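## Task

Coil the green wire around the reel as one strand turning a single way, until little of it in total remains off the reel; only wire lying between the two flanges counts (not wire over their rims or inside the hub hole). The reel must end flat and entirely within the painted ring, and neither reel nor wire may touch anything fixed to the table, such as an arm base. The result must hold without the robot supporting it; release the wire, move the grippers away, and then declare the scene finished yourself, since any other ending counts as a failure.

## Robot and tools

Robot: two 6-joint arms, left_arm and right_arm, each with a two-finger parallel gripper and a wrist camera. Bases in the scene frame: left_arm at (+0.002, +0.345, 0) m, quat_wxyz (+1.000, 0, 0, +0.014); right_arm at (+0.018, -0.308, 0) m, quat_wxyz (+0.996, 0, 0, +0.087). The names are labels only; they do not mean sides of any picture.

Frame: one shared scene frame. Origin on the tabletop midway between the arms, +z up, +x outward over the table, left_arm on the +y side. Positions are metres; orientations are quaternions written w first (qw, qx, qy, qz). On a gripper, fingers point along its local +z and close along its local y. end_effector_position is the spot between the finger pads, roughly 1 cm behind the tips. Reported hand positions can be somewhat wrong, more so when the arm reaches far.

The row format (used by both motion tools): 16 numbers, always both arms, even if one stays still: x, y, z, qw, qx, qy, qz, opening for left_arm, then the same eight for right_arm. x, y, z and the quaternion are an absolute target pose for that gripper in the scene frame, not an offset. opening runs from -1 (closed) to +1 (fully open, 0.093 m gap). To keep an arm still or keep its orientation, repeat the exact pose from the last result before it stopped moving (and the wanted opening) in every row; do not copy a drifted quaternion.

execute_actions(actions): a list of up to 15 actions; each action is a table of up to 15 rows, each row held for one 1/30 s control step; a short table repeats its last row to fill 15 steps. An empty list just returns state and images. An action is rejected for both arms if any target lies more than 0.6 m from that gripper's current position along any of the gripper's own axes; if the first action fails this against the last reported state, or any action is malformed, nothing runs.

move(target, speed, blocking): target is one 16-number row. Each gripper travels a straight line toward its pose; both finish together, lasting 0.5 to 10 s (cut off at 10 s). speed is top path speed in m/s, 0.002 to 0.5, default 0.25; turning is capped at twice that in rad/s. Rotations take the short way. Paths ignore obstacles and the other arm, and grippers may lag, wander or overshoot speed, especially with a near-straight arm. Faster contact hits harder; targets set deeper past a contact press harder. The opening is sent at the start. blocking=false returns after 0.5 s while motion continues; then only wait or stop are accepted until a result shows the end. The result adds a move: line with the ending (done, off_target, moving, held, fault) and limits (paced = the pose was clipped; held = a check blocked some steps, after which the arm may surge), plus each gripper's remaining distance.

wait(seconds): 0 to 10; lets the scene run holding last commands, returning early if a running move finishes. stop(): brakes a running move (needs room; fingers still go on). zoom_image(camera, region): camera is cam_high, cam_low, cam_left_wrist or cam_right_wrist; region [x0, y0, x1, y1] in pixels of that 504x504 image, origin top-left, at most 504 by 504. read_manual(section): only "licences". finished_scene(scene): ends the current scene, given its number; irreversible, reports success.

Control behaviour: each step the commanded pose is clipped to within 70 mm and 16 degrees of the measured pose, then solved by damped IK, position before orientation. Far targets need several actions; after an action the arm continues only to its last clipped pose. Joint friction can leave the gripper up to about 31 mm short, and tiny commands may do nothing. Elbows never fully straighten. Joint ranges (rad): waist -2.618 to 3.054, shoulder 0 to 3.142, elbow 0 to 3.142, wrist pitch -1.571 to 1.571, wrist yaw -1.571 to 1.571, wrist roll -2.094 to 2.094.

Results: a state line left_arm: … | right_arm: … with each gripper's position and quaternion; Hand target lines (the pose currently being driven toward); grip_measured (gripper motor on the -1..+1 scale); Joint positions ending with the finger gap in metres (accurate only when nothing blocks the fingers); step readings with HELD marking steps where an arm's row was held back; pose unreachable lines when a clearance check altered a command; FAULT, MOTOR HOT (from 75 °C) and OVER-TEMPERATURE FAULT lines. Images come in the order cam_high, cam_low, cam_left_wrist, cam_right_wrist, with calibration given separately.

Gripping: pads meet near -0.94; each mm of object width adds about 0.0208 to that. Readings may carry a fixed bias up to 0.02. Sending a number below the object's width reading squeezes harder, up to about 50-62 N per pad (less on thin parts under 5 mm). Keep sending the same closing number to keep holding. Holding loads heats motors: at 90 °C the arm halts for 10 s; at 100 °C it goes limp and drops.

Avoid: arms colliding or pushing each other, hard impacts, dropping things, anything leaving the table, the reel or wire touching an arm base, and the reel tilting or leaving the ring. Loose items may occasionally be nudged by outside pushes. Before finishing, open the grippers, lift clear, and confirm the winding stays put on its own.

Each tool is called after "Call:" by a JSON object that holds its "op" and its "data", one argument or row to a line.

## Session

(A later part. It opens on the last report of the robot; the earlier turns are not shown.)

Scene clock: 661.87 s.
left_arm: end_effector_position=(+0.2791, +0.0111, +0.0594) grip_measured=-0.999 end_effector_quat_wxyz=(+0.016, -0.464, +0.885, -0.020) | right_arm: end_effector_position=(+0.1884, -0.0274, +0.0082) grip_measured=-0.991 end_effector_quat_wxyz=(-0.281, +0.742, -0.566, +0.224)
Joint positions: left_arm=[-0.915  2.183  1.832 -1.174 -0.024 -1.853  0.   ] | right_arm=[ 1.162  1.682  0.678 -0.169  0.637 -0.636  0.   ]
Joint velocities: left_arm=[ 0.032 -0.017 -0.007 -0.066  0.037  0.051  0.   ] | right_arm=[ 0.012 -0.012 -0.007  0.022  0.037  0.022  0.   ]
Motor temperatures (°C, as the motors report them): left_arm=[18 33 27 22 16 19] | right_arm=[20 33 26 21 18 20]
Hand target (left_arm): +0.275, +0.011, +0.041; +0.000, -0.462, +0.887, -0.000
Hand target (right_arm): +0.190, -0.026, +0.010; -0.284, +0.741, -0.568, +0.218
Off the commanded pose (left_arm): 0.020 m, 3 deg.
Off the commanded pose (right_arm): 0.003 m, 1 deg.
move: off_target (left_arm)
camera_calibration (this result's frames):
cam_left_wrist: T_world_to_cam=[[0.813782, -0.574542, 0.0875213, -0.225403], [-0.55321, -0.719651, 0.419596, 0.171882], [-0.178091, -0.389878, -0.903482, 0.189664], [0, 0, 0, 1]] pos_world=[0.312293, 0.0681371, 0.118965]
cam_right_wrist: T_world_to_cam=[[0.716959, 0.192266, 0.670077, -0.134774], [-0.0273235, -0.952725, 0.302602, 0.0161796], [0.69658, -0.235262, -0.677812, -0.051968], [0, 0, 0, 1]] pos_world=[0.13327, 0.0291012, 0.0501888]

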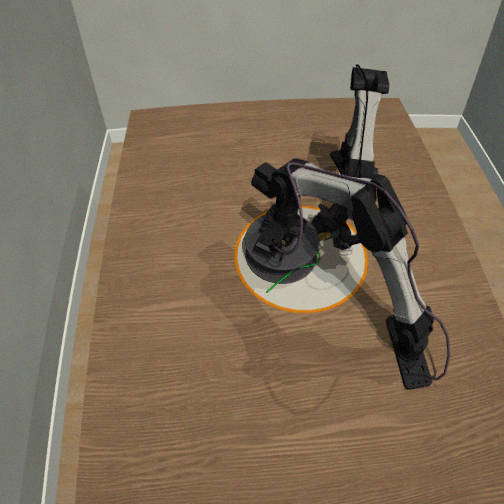

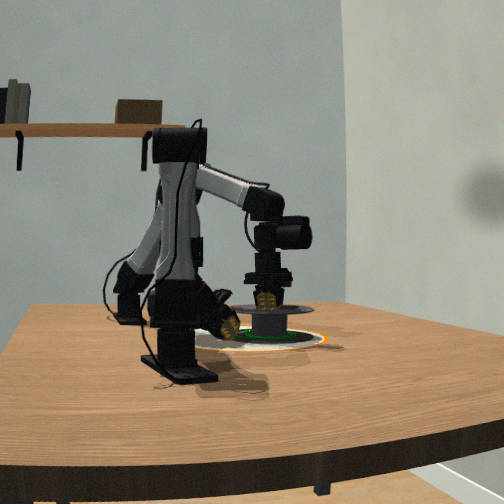

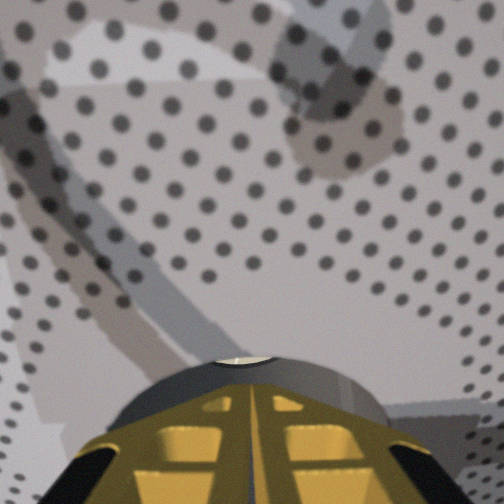

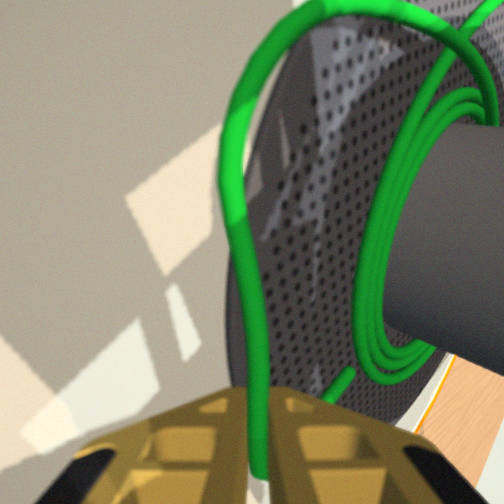

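Call:
{"op": "move", "data": {
  "target": [0.275,0.010,0.04,0,-0.4617,0.887,0,-1, 0.190,-0.026,0.036,0.3967,-0.6870,0.5272,-0.3043,-1],
  "speed": 0.04
}}

Call:
{"op": "zoom_image", "data": {
  "camera": "cam_low",
  "region": [190,300,290,360]
}}

Scene clock: 667.37 s.
left_arm: end_effector_position=(+0.2772, +0.0096, +0.0585) grip_measured=-0.999 end_effector_quat_wxyz=(+0.009, -0.464, +0.886, -0.020) | right_arm: end_effector_position=(+0.1881, -0.0267, +0.0260) grip_measured=-0.991 end_effector_quat_wxyz=(-0.371, +0.705, -0.525, +0.298)
Joint positions: left_arm=[-0.915  2.185  1.832 -1.174 -0.009 -1.852  0.   ] | right_arm=[ 1.262  1.682  0.566  0.071  0.886 -0.679  0.   ]
Joint velocities: left_arm=[ 0.007 -0.007 -0.002 -0.022 -0.007  0.037  0.   ] | right_arm=[ 0.007  0.007 -0.022 -0.051  0.066 -0.037  0.   ]
Motor temperatures (°C, as the motors report them): left_arm=[18 33 27 22 16 19] | right_arm=[20 33 26 22 18 20]
Hand target (left_arm): +0.275, +0.011, +0.041; +0.000, -0.462, +0.887, -0.000
Hand target (right_arm): +0.191, -0.025, +0.036; -0.395, +0.687, -0.527, +0.307
Off the commanded pose (left_arm): 0.019 m, 3 deg.
Off the commanded pose (right_arm): 0.010 m, 4 deg.
move: off_target (left_arm, right_arm)
camera_calibration (this result's frames):
cam_left_wrist: T_world_to_cam=[[0.814025, -0.57504, 0.0818044, -0.224306], [-0.548933, -0.715625, 0.431917, 0.168149], [-0.189828, -0.396497, -0.898196, 0.191004], [0, 0, 0, 1]] pos_world=[0.311151, 0.0670796, 0.117281]
cam_right_wrist: T_world_to_cam=[[0.523839, 0.162594, 0.836155, -0.115361], [-0.0794204, -0.968015, 0.23799, 0.0224949], [0.848107, -0.191076, -0.494171, -0.0716649], [0, 0, 0, 1]] pos_world=[0.122996, 0.0268388, 0.0556912]

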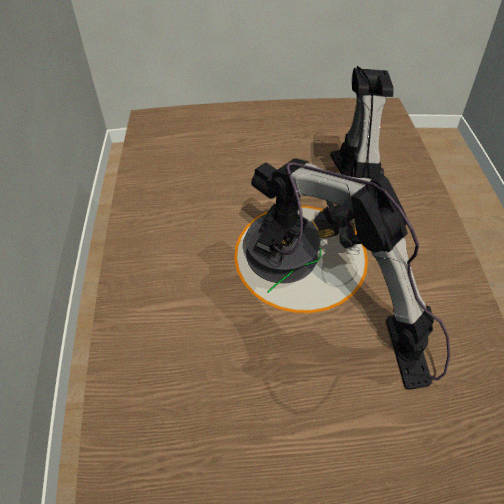

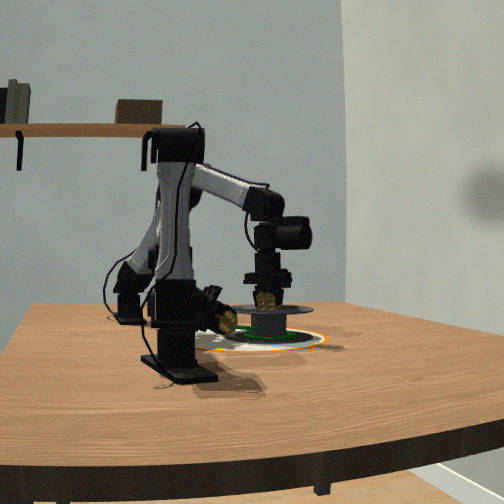

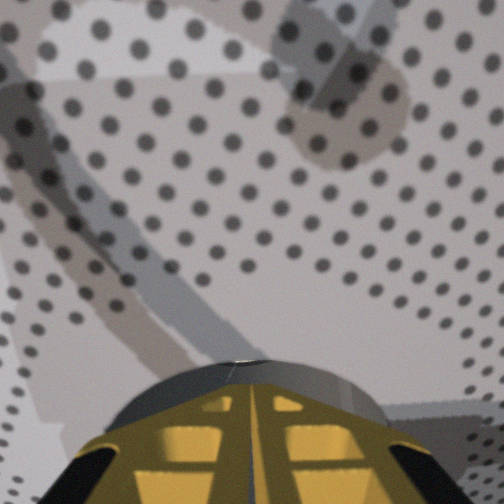

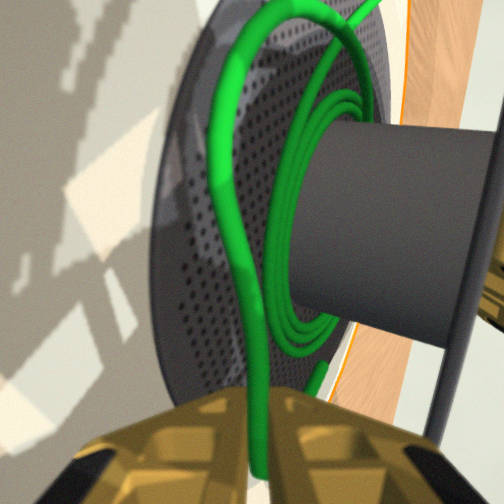

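Region (190, 300, 290, 360) of cam_low's 504x504 image, scaled by 5.040, with more detail than that image has; it fills the top 302 rows of this view, and the rest is white.

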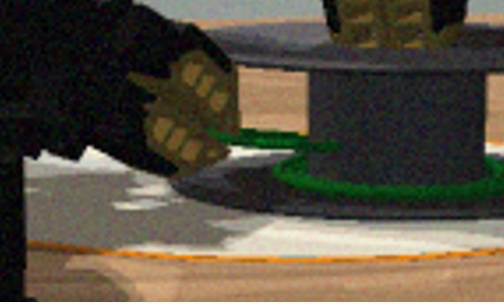

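Call:
{"op": "move", "data": {
  "target": [0.275,0.010,0.04,0,-0.4617,0.887,0,-1, 0.192,-0.026,0.016,0.3967,-0.6870,0.5272,-0.3043,-1],
  "speed": 0.03
}}

Call:
{"op": "zoom_image", "data": {
  "camera": "cam_low",
  "region": [190,300,290,360]
}}

Scene clock: 669.13 s.
left_arm: end_effector_position=(+0.2775, +0.0099, +0.0585) grip_measured=-0.999 end_effector_quat_wxyz=(+0.010, -0.463, +0.886, -0.020) | right_arm: end_effector_position=(+0.1915, -0.0200, +0.0217) grip_measured=-0.991 end_effector_quat_wxyz=(-0.400, +0.687, -0.531, +0.294)
Joint positions: left_arm=[-0.914  2.185  1.832 -1.174 -0.011 -1.849  0.   ] | right_arm=[ 1.262  1.733  0.54   0.22   0.909 -0.688  0.   ]
Joint velocities: left_arm=[-0.002 -0.027 -0.017 -0.022 -0.051 -0.022  0.   ] | right_arm=[-0.007 -0.007 -0.007  0.037 -0.066  0.007  0.   ]
Motor temperatures (°C, as the motors report them): left_arm=[18 33 27 22 16 19] | right_arm=[20 33 26 22 18 20]
Hand target (left_arm): +0.275, +0.010, +0.041; +0.000, -0.462, +0.887, -0.000
Hand target (right_arm): +0.192, -0.026, +0.016; -0.396, +0.687, -0.527, +0.304
Off the commanded pose (left_arm): 0.019 m, 3 deg.
Off the commanded pose (right_arm): 0.008 m, 1 deg.
move: off_target (left_arm)
camera_calibration (this result's frames):
cam_left_wrist: T_world_to_cam=[[0.81285, -0.576627, 0.0823167, -0.224124], [-0.550901, -0.715177, 0.430151, 0.16922], [-0.189166, -0.394997, -0.898996, 0.191049], [0, 0, 0, 1]] pos_world=[0.311542, 0.06725, 0.117411]
cam_right_wrist: T_world_to_cam=[[0.498384, 0.107031, 0.860324, -0.111423], [-0.0932535, -0.979974, 0.175938, 0.034029], [0.861926, -0.167913, -0.478422, -0.0778731], [0, 0, 0, 1]] pos_world=[0.125826, 0.0321973, 0.0526169]

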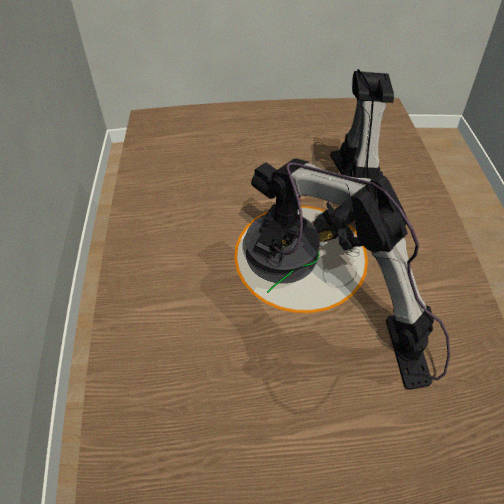

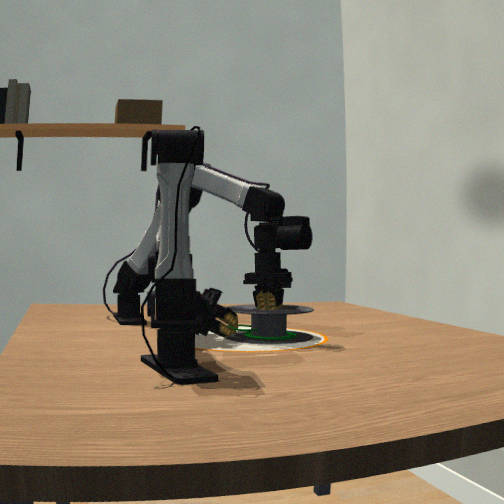

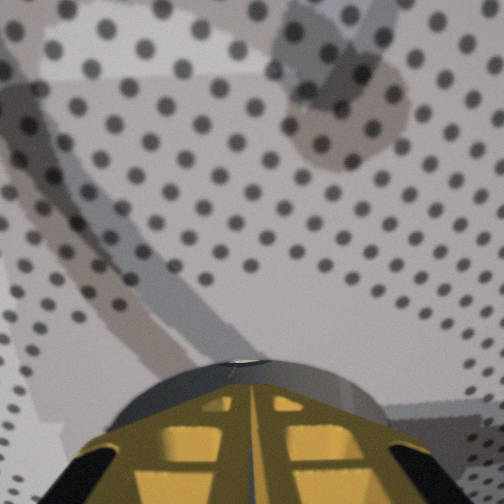

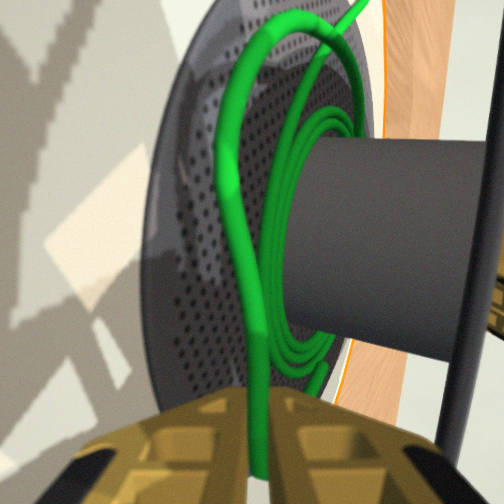

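Region (190, 300, 290, 360) of cam_low's 504x504 image, scaled by 5.040, with more detail than that image has; it fills the top 302 rows of this view, and the rest is white.

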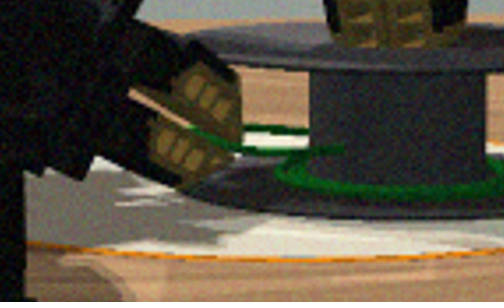

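Call:
{"op": "move", "data": {
  "target": [0.275,0.010,0.04,0,-0.4617,0.887,0,-1, 0.216,-0.018,0.022,0.3967,-0.6870,0.5272,-0.3043,-1],
  "speed": 0.025
}}

Call:
{"op": "zoom_image", "data": {
  "camera": "cam_low",
  "region": [190,300,290,360]
}}

Scene clock: 670.67 s.
left_arm: end_effector_position=(+0.2892, +0.0129, +0.0597) grip_measured=-0.999 end_effector_quat_wxyz=(+0.026, -0.469, +0.882, -0.027) | right_arm: end_effector_position=(+0.2053, -0.0197, +0.0218) grip_measured=-0.991 end_effector_quat_wxyz=(-0.390, +0.700, -0.518, +0.299)
Joint positions: left_arm=[-0.9    2.185  1.835 -1.156 -0.04  -1.849  0.   ] | right_arm=[ 1.205  1.734  0.539  0.269  0.866 -0.796  0.   ]
Joint velocities: left_arm=[-0.017  0.002 -0.007  0.022 -0.066 -0.022  0.   ] | right_arm=[ 0.002  0.037 -0.002  0.037 -0.007  0.022  0.   ]
Motor temperatures (°C, as the motors report them): left_arm=[18 33 27 22 16 19] | right_arm=[20 33 25 22 18 20]
Hand target (left_arm): +0.275, +0.011, +0.041; +0.001, -0.462, +0.887, -0.000
Hand target (right_arm): +0.215, -0.018, +0.022; -0.396, +0.687, -0.528, +0.303
Off the commanded pose (left_arm): 0.024 m, 4 deg.
Off the commanded pose (right_arm): 0.011 m, 2 deg.
move: off_target (left_arm, right_arm)
camera_calibration (this result's frames):
cam_left_wrist: T_world_to_cam=[[0.818395, -0.564045, 0.10992, -0.235362], [-0.554378, -0.724572, 0.409464, 0.179663], [-0.151311, -0.39604, -0.90568, 0.184955], [0, 0, 0, 1]] pos_world=[0.320205, 0.0706737, 0.119815]
cam_right_wrist: T_world_to_cam=[[0.496478, 0.149478, 0.855082, -0.117061], [-0.0710993, -0.97475, 0.211679, 0.030388], [0.865133, -0.16589, -0.473314, -0.0903618], [0, 0, 0, 1]] pos_world=[0.138454, 0.0321287, 0.0508951]

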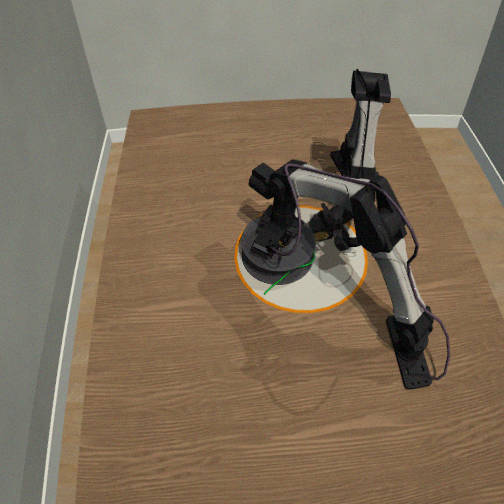

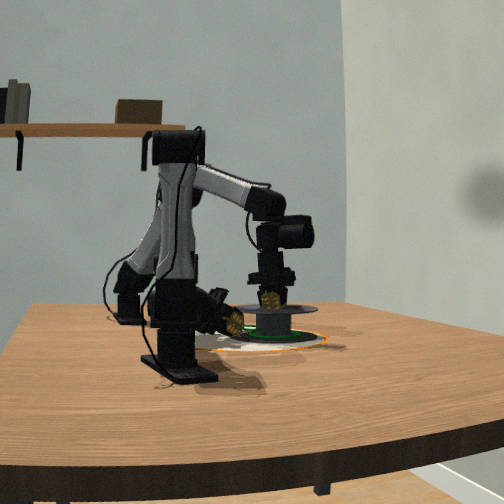

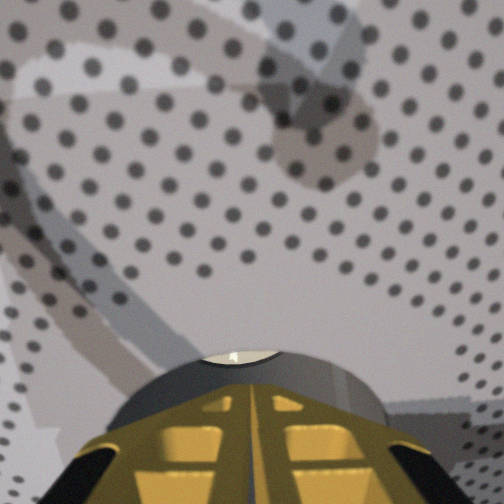

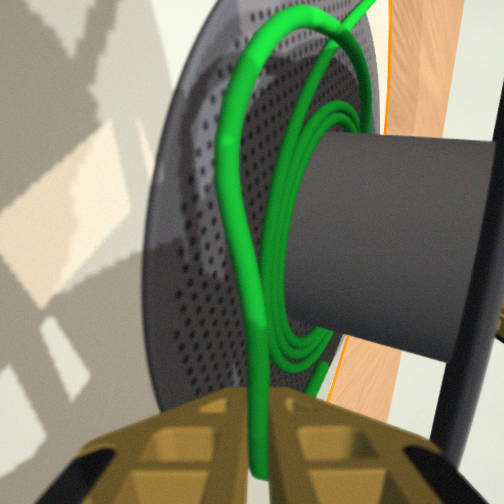

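Region (190, 300, 290, 360) of cam_low's 504x504 image, scaled by 5.040, with more detail than that image has; it fills the top 302 rows of this view, and the rest is white.

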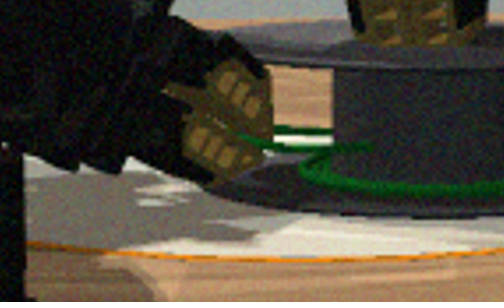

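Call:
{"op": "move", "data": {
  "target": [0.282,0.012,0.04,0,-0.4617,0.887,0,-1, 0.219,-0.046,0.023,0.4217,-0.7304,0.4653,-0.2687,-1],
  "speed": 0.025
}}

Call:
{"op": "zoom_image", "data": {
  "camera": "cam_low",
  "region": [190,300,290,360]
}}

Scene clock: 675.90 s.
left_arm: end_effector_position=(+0.2904, +0.0131, +0.0596) grip_measured=-0.999 end_effector_quat_wxyz=(+0.024, -0.464, +0.885, -0.024) | right_arm: end_effector_position=(+0.2176, -0.0419, +0.0202) grip_measured=-0.991 end_effector_quat_wxyz=(-0.415, +0.733, -0.465, +0.271)
Joint positions: left_arm=[-0.896  2.195  1.851 -1.169 -0.036 -1.835  0.   ] | right_arm=[ 1.082  1.652  0.334  0.602  0.687 -1.079  0.   ]
Joint velocities: left_arm=[-0.007 -0.007 -0.017  0.066 -0.022  0.022  0.   ] | right_arm=[ 0.002  0.002 -0.022  0.051 -0.037 -0.007  0.   ]
Motor temperatures (°C, as the motors report them): left_arm=[18 34 27 22 16 19] | right_arm=[20 33 25 23 18 20]
Hand target (left_arm): +0.282, +0.013, +0.041; +0.000, -0.462, +0.887, -0.001
Hand target (right_arm): +0.218, -0.045, +0.023; -0.422, +0.730, -0.466, +0.267
Off the commanded pose (left_arm): 0.021 m, 4 deg.
Off the commanded pose (right_arm): 0.005 m, 1 deg.
move: off_target (left_arm)
camera_calibration (this result's frames):
cam_left_wrist: T_world_to_cam=[[0.812734, -0.57363, 0.10204, -0.233969], [-0.559636, -0.719865, 0.41061, 0.181905], [-0.162084, -0.390822, -0.906083, 0.188191], [0, 0, 0, 1]] pos_world=[0.322458, 0.070285, 0.119698]
cam_right_wrist: T_world_to_cam=[[0.461943, 0.213834, 0.860746, -0.108339], [0.0697647, -0.976254, 0.205088, -0.0206251], [0.884162, -0.0346894, -0.465892, -0.104262], [0, 0, 0, 1]] pos_world=[0.14367, -0.000585674, 0.0489073]

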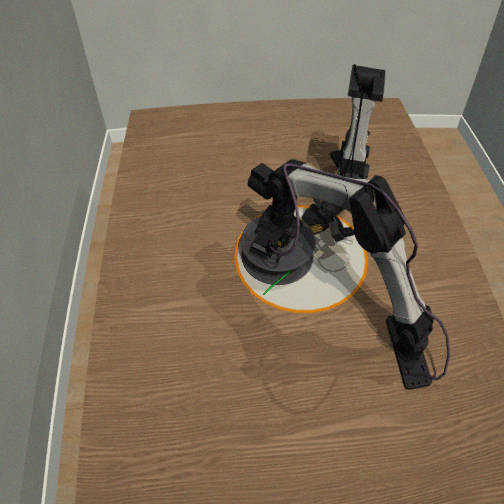

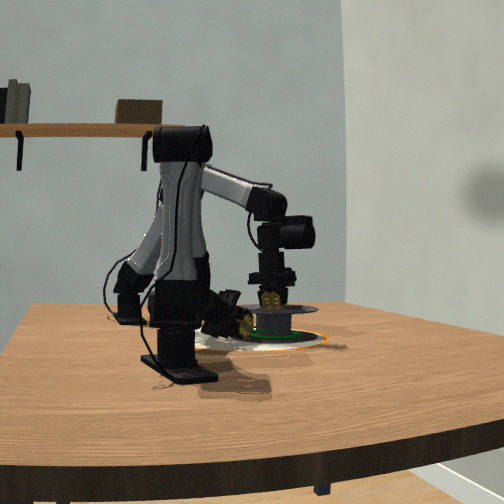

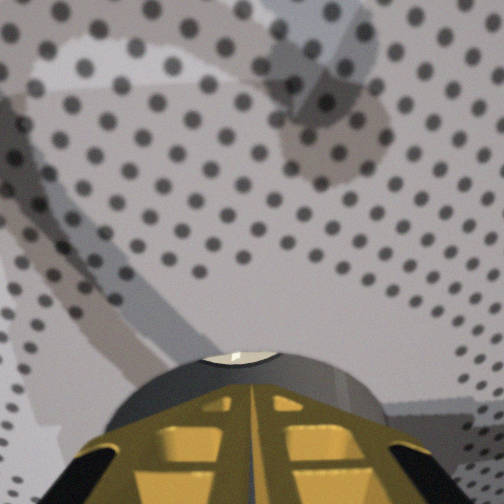

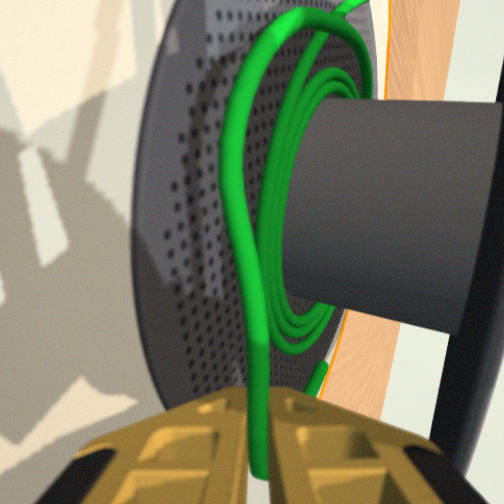

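Region (190, 300, 290, 360) of cam_low's 504x504 image, scaled by 5.040, with more detail than that image has; it fills the top 302 rows of this view, and the rest is white.

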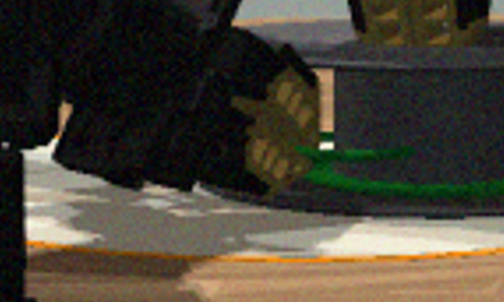

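Call:
{"op": "move", "data": {
  "target": [0.285,0.012,0.04,0,-0.4617,0.887,0,-1, 0.218,-0.043,0.022,0.4217,-0.7304,0.4653,-0.2687,-0.78],
  "speed": 0.025
}}

Call:
{"op": "move", "data": {
  "target": [0.285,0.012,0.04,0,-0.4617,0.887,0,-1, 0.180,-0.030,0.026,0.4217,-0.7304,0.4653,-0.2687,-0.78],
  "speed": 0.04
}}

Scene clock: 678.27 s.
left_arm: end_effector_position=(+0.2906, +0.0131, +0.0593) grip_measured=-0.999 end_effector_quat_wxyz=(+0.020, -0.463, +0.886, -0.021) | right_arm: end_effector_position=(+0.2170, -0.0427, +0.0186) grip_measured=-0.784 end_effector_quat_wxyz=(-0.412, +0.737, -0.463, +0.271)
Joint positions: left_arm=[-0.893  2.204  1.864 -1.181 -0.029 -1.829  0.   ] | right_arm=[ 1.081  1.652  0.333  0.595  0.683 -1.082  0.008]
Joint velocities: left_arm=[ 0.007  0.002  0.012  0.022  0.037 -0.037  0.   ] | right_arm=[ 0.002  0.007  0.012 -0.037  0.007 -0.022  0.   ]
Motor temperatures (°C, as the motors report them): left_arm=[18 34 27 22 16 19] | right_arm=[20 33 25 23 18 20]
Hand target (left_arm): +0.285, +0.013, +0.041; +0.000, -0.462, +0.887, -0.000
Hand target (right_arm): +0.218, -0.043, +0.022; -0.421, +0.730, -0.466, +0.269
Off the commanded pose (left_arm): 0.020 m, 3 deg.
Off the commanded pose (right_arm): 0.004 m, 1 deg.
move: off_target (left_arm)
camera_calibration (this result's frames):
cam_left_wrist: T_world_to_cam=[[0.812169, -0.57592, 0.0932584, -0.233406], [-0.557492, -0.718969, 0.415074, 0.181262], [-0.171999, -0.389101, -0.904995, 0.190768], [0, 0, 0, 1]] pos_world=[0.32343, 0.0701262, 0.119174]
cam_right_wrist: T_world_to_cam=[[0.464601, 0.222857, 0.857019, -0.106678], [0.0742733, -0.97421, 0.213067, -0.0220872], [0.8824, -0.0353373, -0.469171, -0.104082], [0, 0, 0, 1]] pos_world=[0.143045, -0.00142168, 0.0472986]

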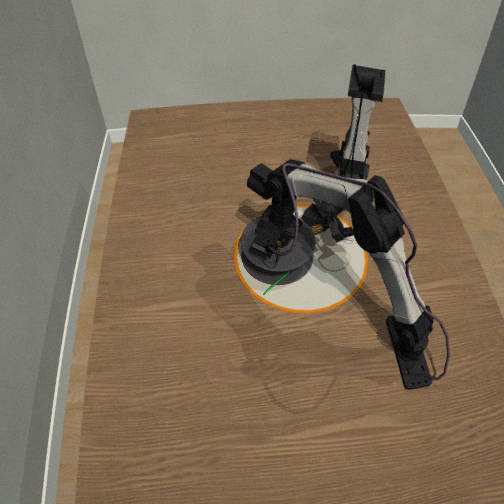

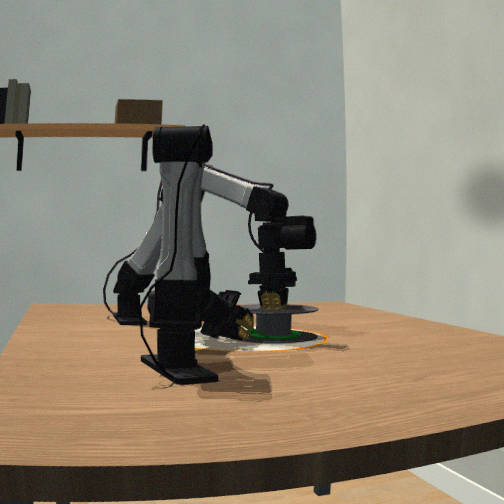

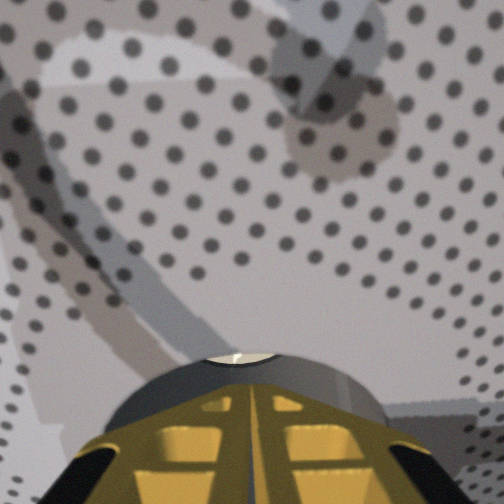

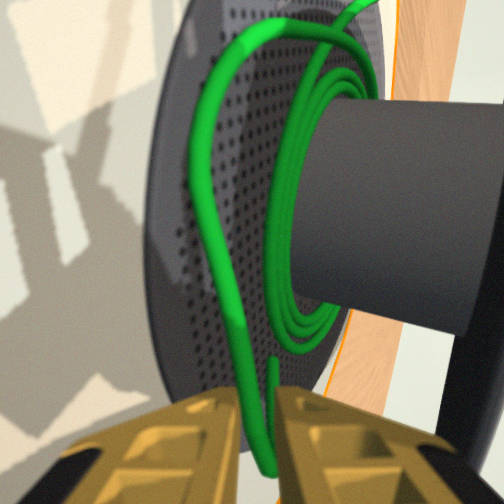

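Scene clock: 679.73 s.
left_arm: end_effector_position=(+0.2905, +0.0132, +0.0593) grip_measured=-0.999 end_effector_quat_wxyz=(+0.020, -0.463, +0.886, -0.021) | right_arm: end_effector_position=(+0.1812, -0.0366, +0.0176) grip_measured=-0.783 end_effector_quat_wxyz=(-0.412, +0.737, -0.461, +0.272)
Joint positions: left_arm=[-0.893  2.204  1.864 -1.181 -0.029 -1.829  0.   ] | right_arm=[ 1.251  1.637  0.351  0.455  0.805 -0.926  0.008]
Joint velocities: left_arm=[ 0.002  0.007 -0.007 -0.066 -0.037 -0.022  0.   ] | right_arm=[-0.007  0.002 -0.012  0.007 -0.007  0.066 -0.   ]
Motor temperatures (°C, as the motors report them): left_arm=[18 34 27 22 16 19] | right_arm=[20 33 25 23 18 20]
Hand target (left_arm): +0.285, +0.013, +0.041; +0.000, -0.462, +0.887, -0.000
Hand target (right_arm): +0.181, -0.030, +0.026; -0.422, +0.730, -0.464, +0.271
Off the commanded pose (left_arm): 0.020 m, 3 deg.
Off the commanded pose (right_arm): 0.011 m, 1 deg.
move: off_target (left_arm, right_arm)
camera_calibration (this result's frames):
cam_left_wrist: T_world_to_cam=[[0.812192, -0.575947, 0.0928903, -0.233301], [-0.55739, -0.71909, 0.415003, 0.181257], [-0.172223, -0.388838, -0.905066, 0.190847], [0, 0, 0, 1]] pos_world=[0.323385, 0.0701792, 0.119178]
cam_right_wrist: T_world_to_cam=[[0.460954, 0.225893, 0.858192, -0.0897996], [0.0753124, -0.973529, 0.2158, -0.0135015], [0.884223, -0.0348414, -0.465764, -0.0731355], [0, 0, 0, 1]] pos_world=[0.107078, 0.00459294, 0.0459151]

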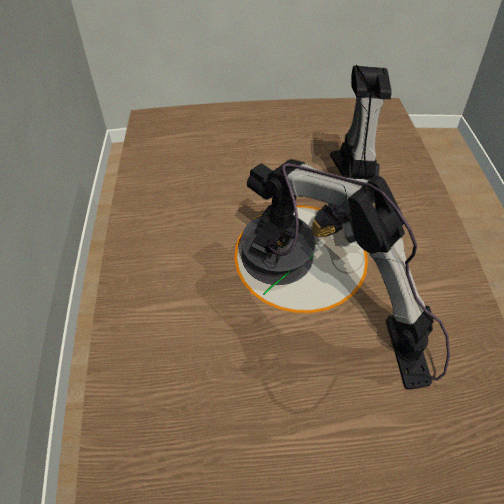

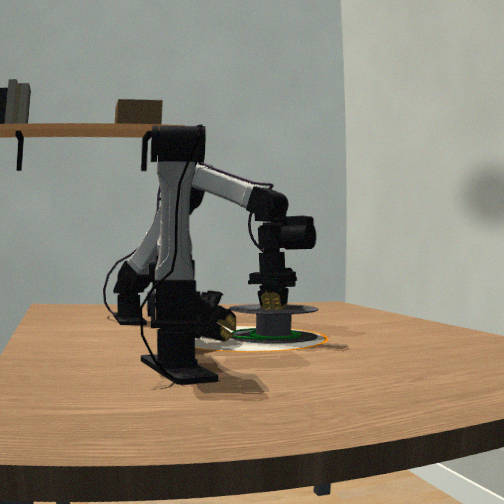

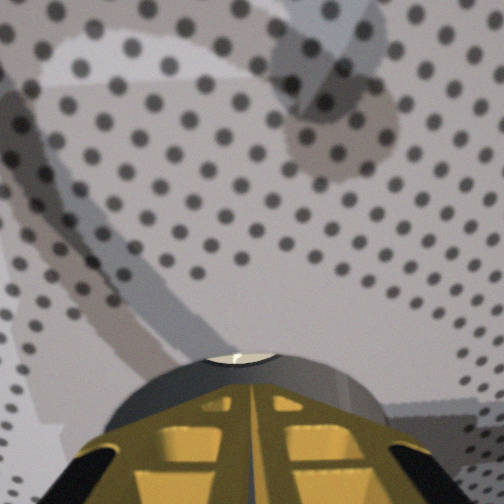

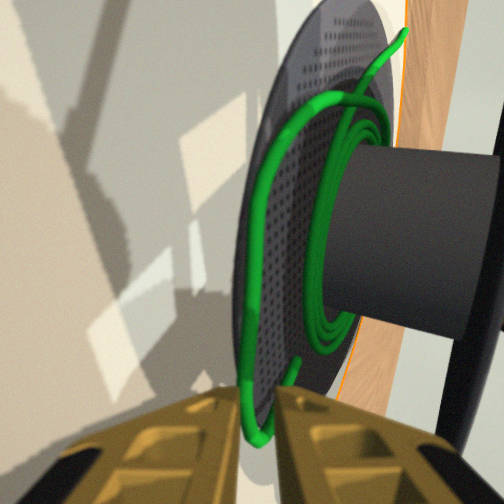

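Call:
{"op": "move", "data": {
  "target": [0.285,0.012,0.04,0,-0.4617,0.887,0,-1, 0.150,-0.035,0.05,0.3663,-0.7037,0.5399,-0.2810,-0.78],
  "speed": 0.1
}}

Scene clock: 681.97 s.
left_arm: end_effector_position=(+0.2905, +0.0132, +0.0593) grip_measured=-0.999 end_effector_quat_wxyz=(+0.020, -0.463, +0.886, -0.021) | right_arm: end_effector_position=(+0.1522, -0.0400, +0.0448) grip_measured=-0.783 end_effector_quat_wxyz=(-0.360, +0.706, -0.541, +0.282)
Joint positions: left_arm=[-0.893  2.204  1.864 -1.181 -0.029 -1.829  0.   ] | right_arm=[ 1.392  1.563  0.61  -0.275  0.905 -0.438  0.008]
Joint velocities: left_arm=[-0.012  0.002 -0.002 -0.007 -0.037  0.007  0.   ] | right_arm=[ 0.012 -0.012  0.002 -0.037  0.007  0.051 -0.001]
Motor temperatures (°C, as the motors report them): left_arm=[18 34 28 22 16 19] | right_arm=[20 33 25 23 18 20]
Hand target (left_arm): +0.285, +0.013, +0.041; +0.000, -0.462, +0.887, -0.000
Hand target (right_arm): +0.151, -0.035, +0.051; -0.367, +0.703, -0.540, +0.282
Off the commanded pose (left_arm): 0.020 m, 3 deg.
Off the commanded pose (right_arm): 0.007 m, 1 deg.
move: off_target (left_arm)
camera_calibration (this result's frames):
cam_left_wrist: T_world_to_cam=[[0.811972, -0.576259, 0.0928843, -0.233233], [-0.557666, -0.718886, 0.414984, 0.181336], [-0.172365, -0.388754, -0.905075, 0.190887], [0, 0, 0, 1]] pos_world=[0.323406, 0.0701654, 0.11918]
cam_right_wrist: T_world_to_cam=[[0.564183, 0.146914, 0.812474, -0.115893], [-0.0833812, -0.968873, 0.233094, 0.00311145], [0.821429, -0.199253, -0.534371, -0.0288902], [0, 0, 0, 1]] pos_world=[0.0893753, 0.0142843, 0.0779963]

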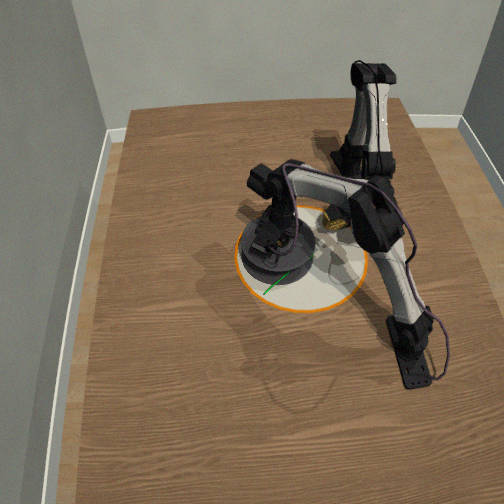

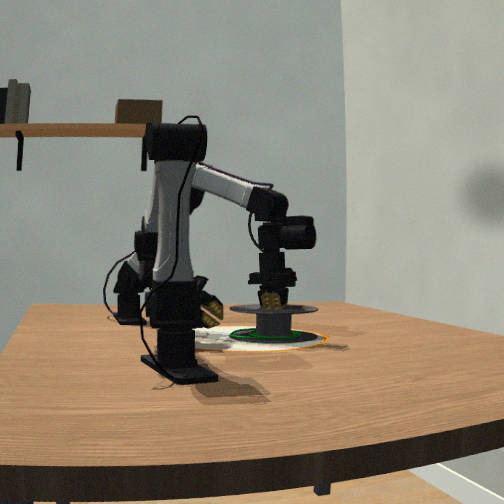

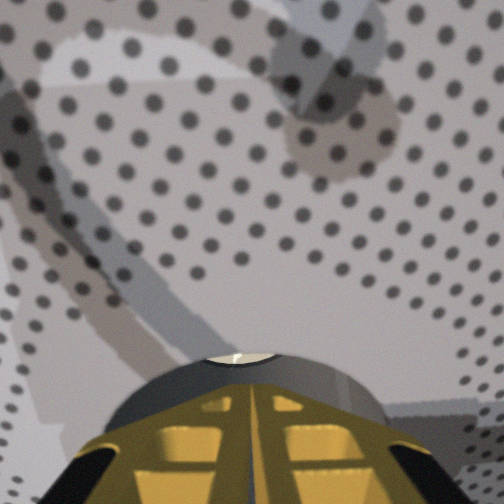

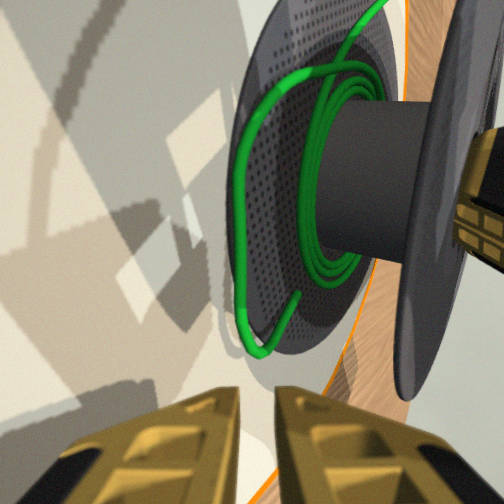

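Call:
{"op": "move", "data": {
  "target": [0.285,0.012,0.04,0,-0.4617,0.887,0,-1, 0.178,-0.048,0.004,0.3537,-0.6795,0.5701,-0.2967,-1],
  "speed": 0.08
}}

Call:
{"op": "zoom_image", "data": {
  "camera": "cam_low",
  "region": [190,300,290,360]
}}

Scene clock: 687.27 s.
left_arm: end_effector_position=(+0.2905, +0.0132, +0.0593) grip_measured=-0.999 end_effector_quat_wxyz=(+0.020, -0.463, +0.886, -0.021) | right_arm: end_effector_position=(+0.1756, -0.0401, +0.0126) grip_measured=-0.999 end_effector_quat_wxyz=(-0.364, +0.676, -0.573, +0.287)
Joint positions: left_arm=[-0.893  2.204  1.864 -1.181 -0.029 -1.829  0.   ] | right_arm=[ 1.307  1.71   0.569 -0.04   0.905 -0.447  0.   ]
Joint velocities: left_arm=[-0.012  0.002  0.007 -0.037 -0.051  0.007  0.   ] | right_arm=[-0.007  0.007  0.012 -0.051 -0.037 -0.037  0.   ]
Motor temperatures (°C, as the motors report them): left_arm=[18 34 28 22 16 19] | right_arm=[20 33 26 23 18 20]
Hand target (left_arm): +0.285, +0.013, +0.041; +0.000, -0.462, +0.887, -0.000
Hand target (right_arm): +0.177, -0.049, +0.004; -0.353, +0.680, -0.571, +0.295
Off the commanded pose (left_arm): 0.020 m, 3 deg.
Off the commanded pose (right_arm): 0.012 m, 2 deg.
move: off_target (left_arm, right_arm)
camera_calibration (this result's frames):
cam_left_wrist: T_world_to_cam=[[0.811972, -0.576259, 0.0928843, -0.233233], [-0.557666, -0.718886, 0.414984, 0.181336], [-0.172365, -0.388754, -0.905075, 0.190887], [0, 0, 0, 1]] pos_world=[0.323406, 0.0701654, 0.11918]
cam_right_wrist: T_world_to_cam=[[0.56921, 0.0695672, 0.819244, -0.106906], [-0.161159, -0.967645, 0.194142, 0.0266336], [0.806243, -0.242536, -0.539582, -0.0643093], [0, 0, 0, 1]] pos_world=[0.116993, 0.0176117, 0.0477114]

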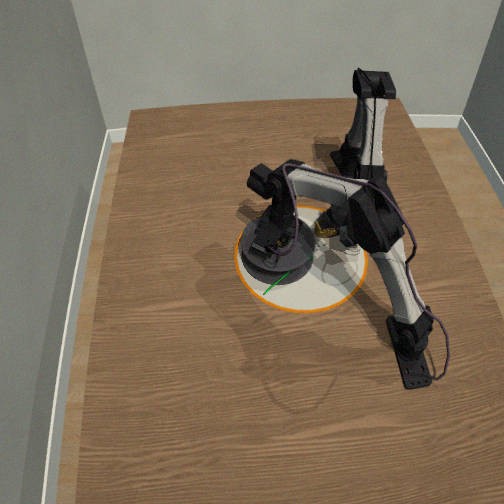

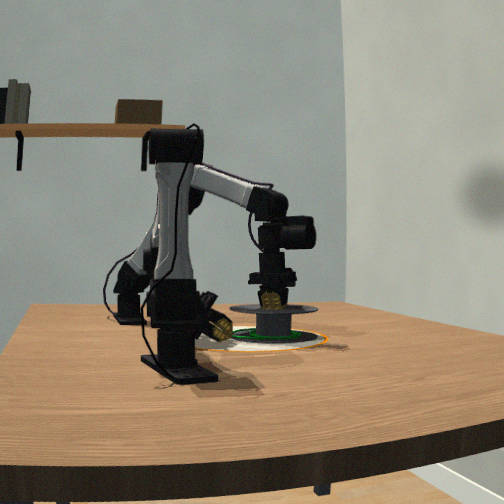

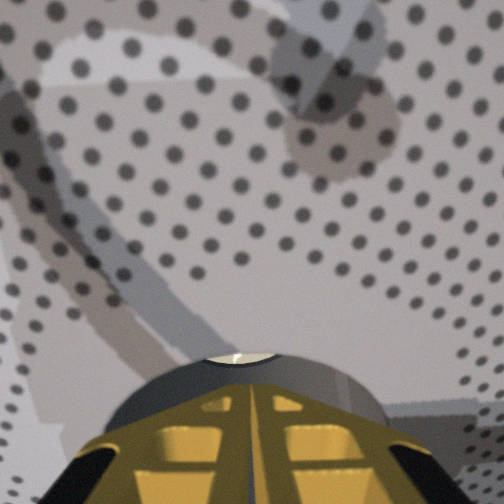

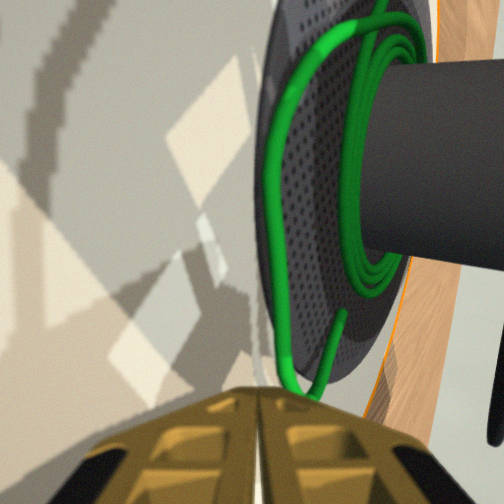

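Region (190, 300, 290, 360) of cam_low's 504x504 image, scaled by 5.040, with more detail than that image has; it fills the top 302 rows of this view, and the rest is white.

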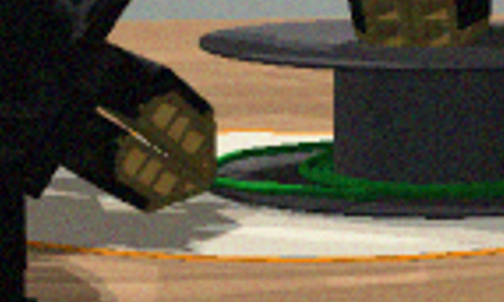

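Call:
{"op": "move", "data": {
  "target": [0.285,0.012,0.04,0,-0.4617,0.887,0,-1, 0.212,-0.046,0.006,0.3537,-0.6795,0.5701,-0.2967,-1],
  "speed": 0.025
}}

Call:
{"op": "zoom_image", "data": {
  "camera": "cam_low",
  "region": [190,300,290,360]
}}

Scene clock: 689.77 s.
left_arm: end_effector_position=(+0.2905, +0.0132, +0.0593) grip_measured=-0.999 end_effector_quat_wxyz=(+0.020, -0.463, +0.886, -0.021) | right_arm: end_effector_position=(+0.2112, -0.0379, +0.0181) grip_measured=-0.999 end_effector_quat_wxyz=(-0.368, +0.672, -0.573, +0.291)
Joint positions: left_arm=[-0.893  2.204  1.864 -1.181 -0.029 -1.829  0.   ] | right_arm=[ 1.171  1.71   0.558  0.126  0.858 -0.638  0.   ]
Joint velocities: left_arm=[-0.007  0.017 -0.017  0.037 -0.007 -0.022  0.   ] | right_arm=[ 0.007 -0.007 -0.032 -0.007  0.022 -0.007  0.   ]
Motor temperatures (°C, as the motors report them): left_arm=[18 34 28 22 16 19] | right_arm=[20 33 25 23 18 20]
Hand target (left_arm): +0.285, +0.013, +0.041; +0.000, -0.462, +0.887, -0.000
Hand target (right_arm): +0.211, -0.046, +0.006; -0.353, +0.680, -0.571, +0.294
Off the commanded pose (left_arm): 0.020 m, 3 deg.
Off the commanded pose (right_arm): 0.015 m, 2 deg.
move: off_target (left_arm, right_arm)
camera_calibration (this result's frames):
cam_left_wrist: T_world_to_cam=[[0.811972, -0.576259, 0.0928843, -0.233233], [-0.557666, -0.718886, 0.414984, 0.181336], [-0.172365, -0.388754, -0.905075, 0.190887], [0, 0, 0, 1]] pos_world=[0.323406, 0.0701654, 0.11918]
cam_right_wrist: T_world_to_cam=[[0.557999, 0.0617528, 0.827541, -0.129932], [-0.170374, -0.967458, 0.187074, 0.0355179], [0.812164, -0.245379, -0.52932, -0.0911146], [0, 0, 0, 1]] pos_world=[0.152553, 0.0200282, 0.0526507]

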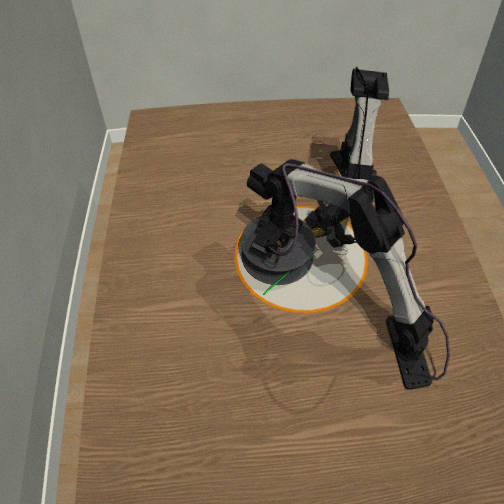

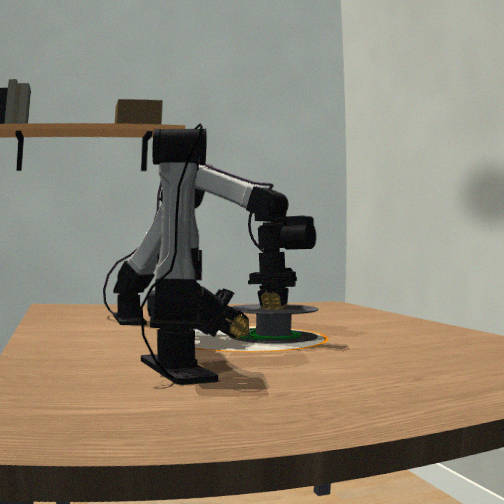

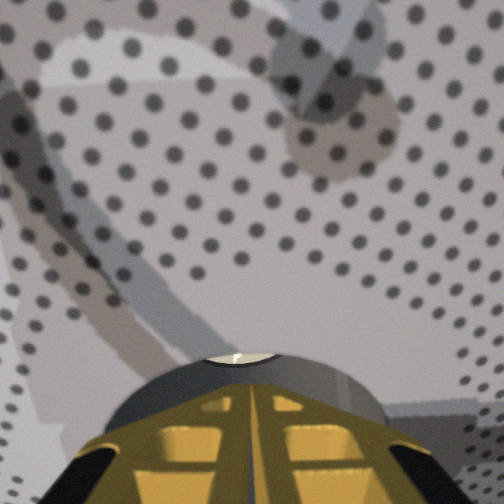

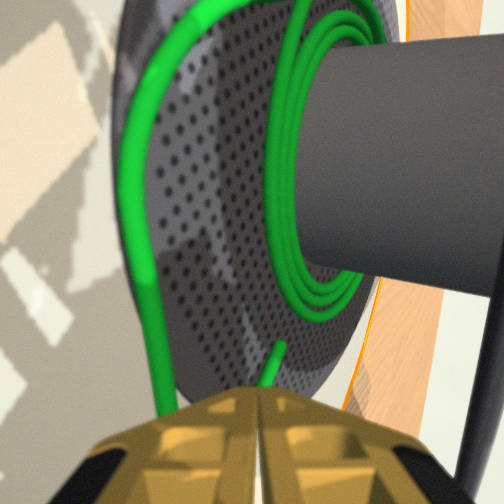

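Region (190, 300, 290, 360) of cam_low's 504x504 image, scaled by 5.040, with more detail than that image has; it fills the top 302 rows of this view, and the rest is white.

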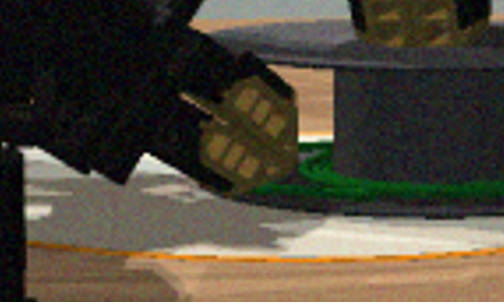

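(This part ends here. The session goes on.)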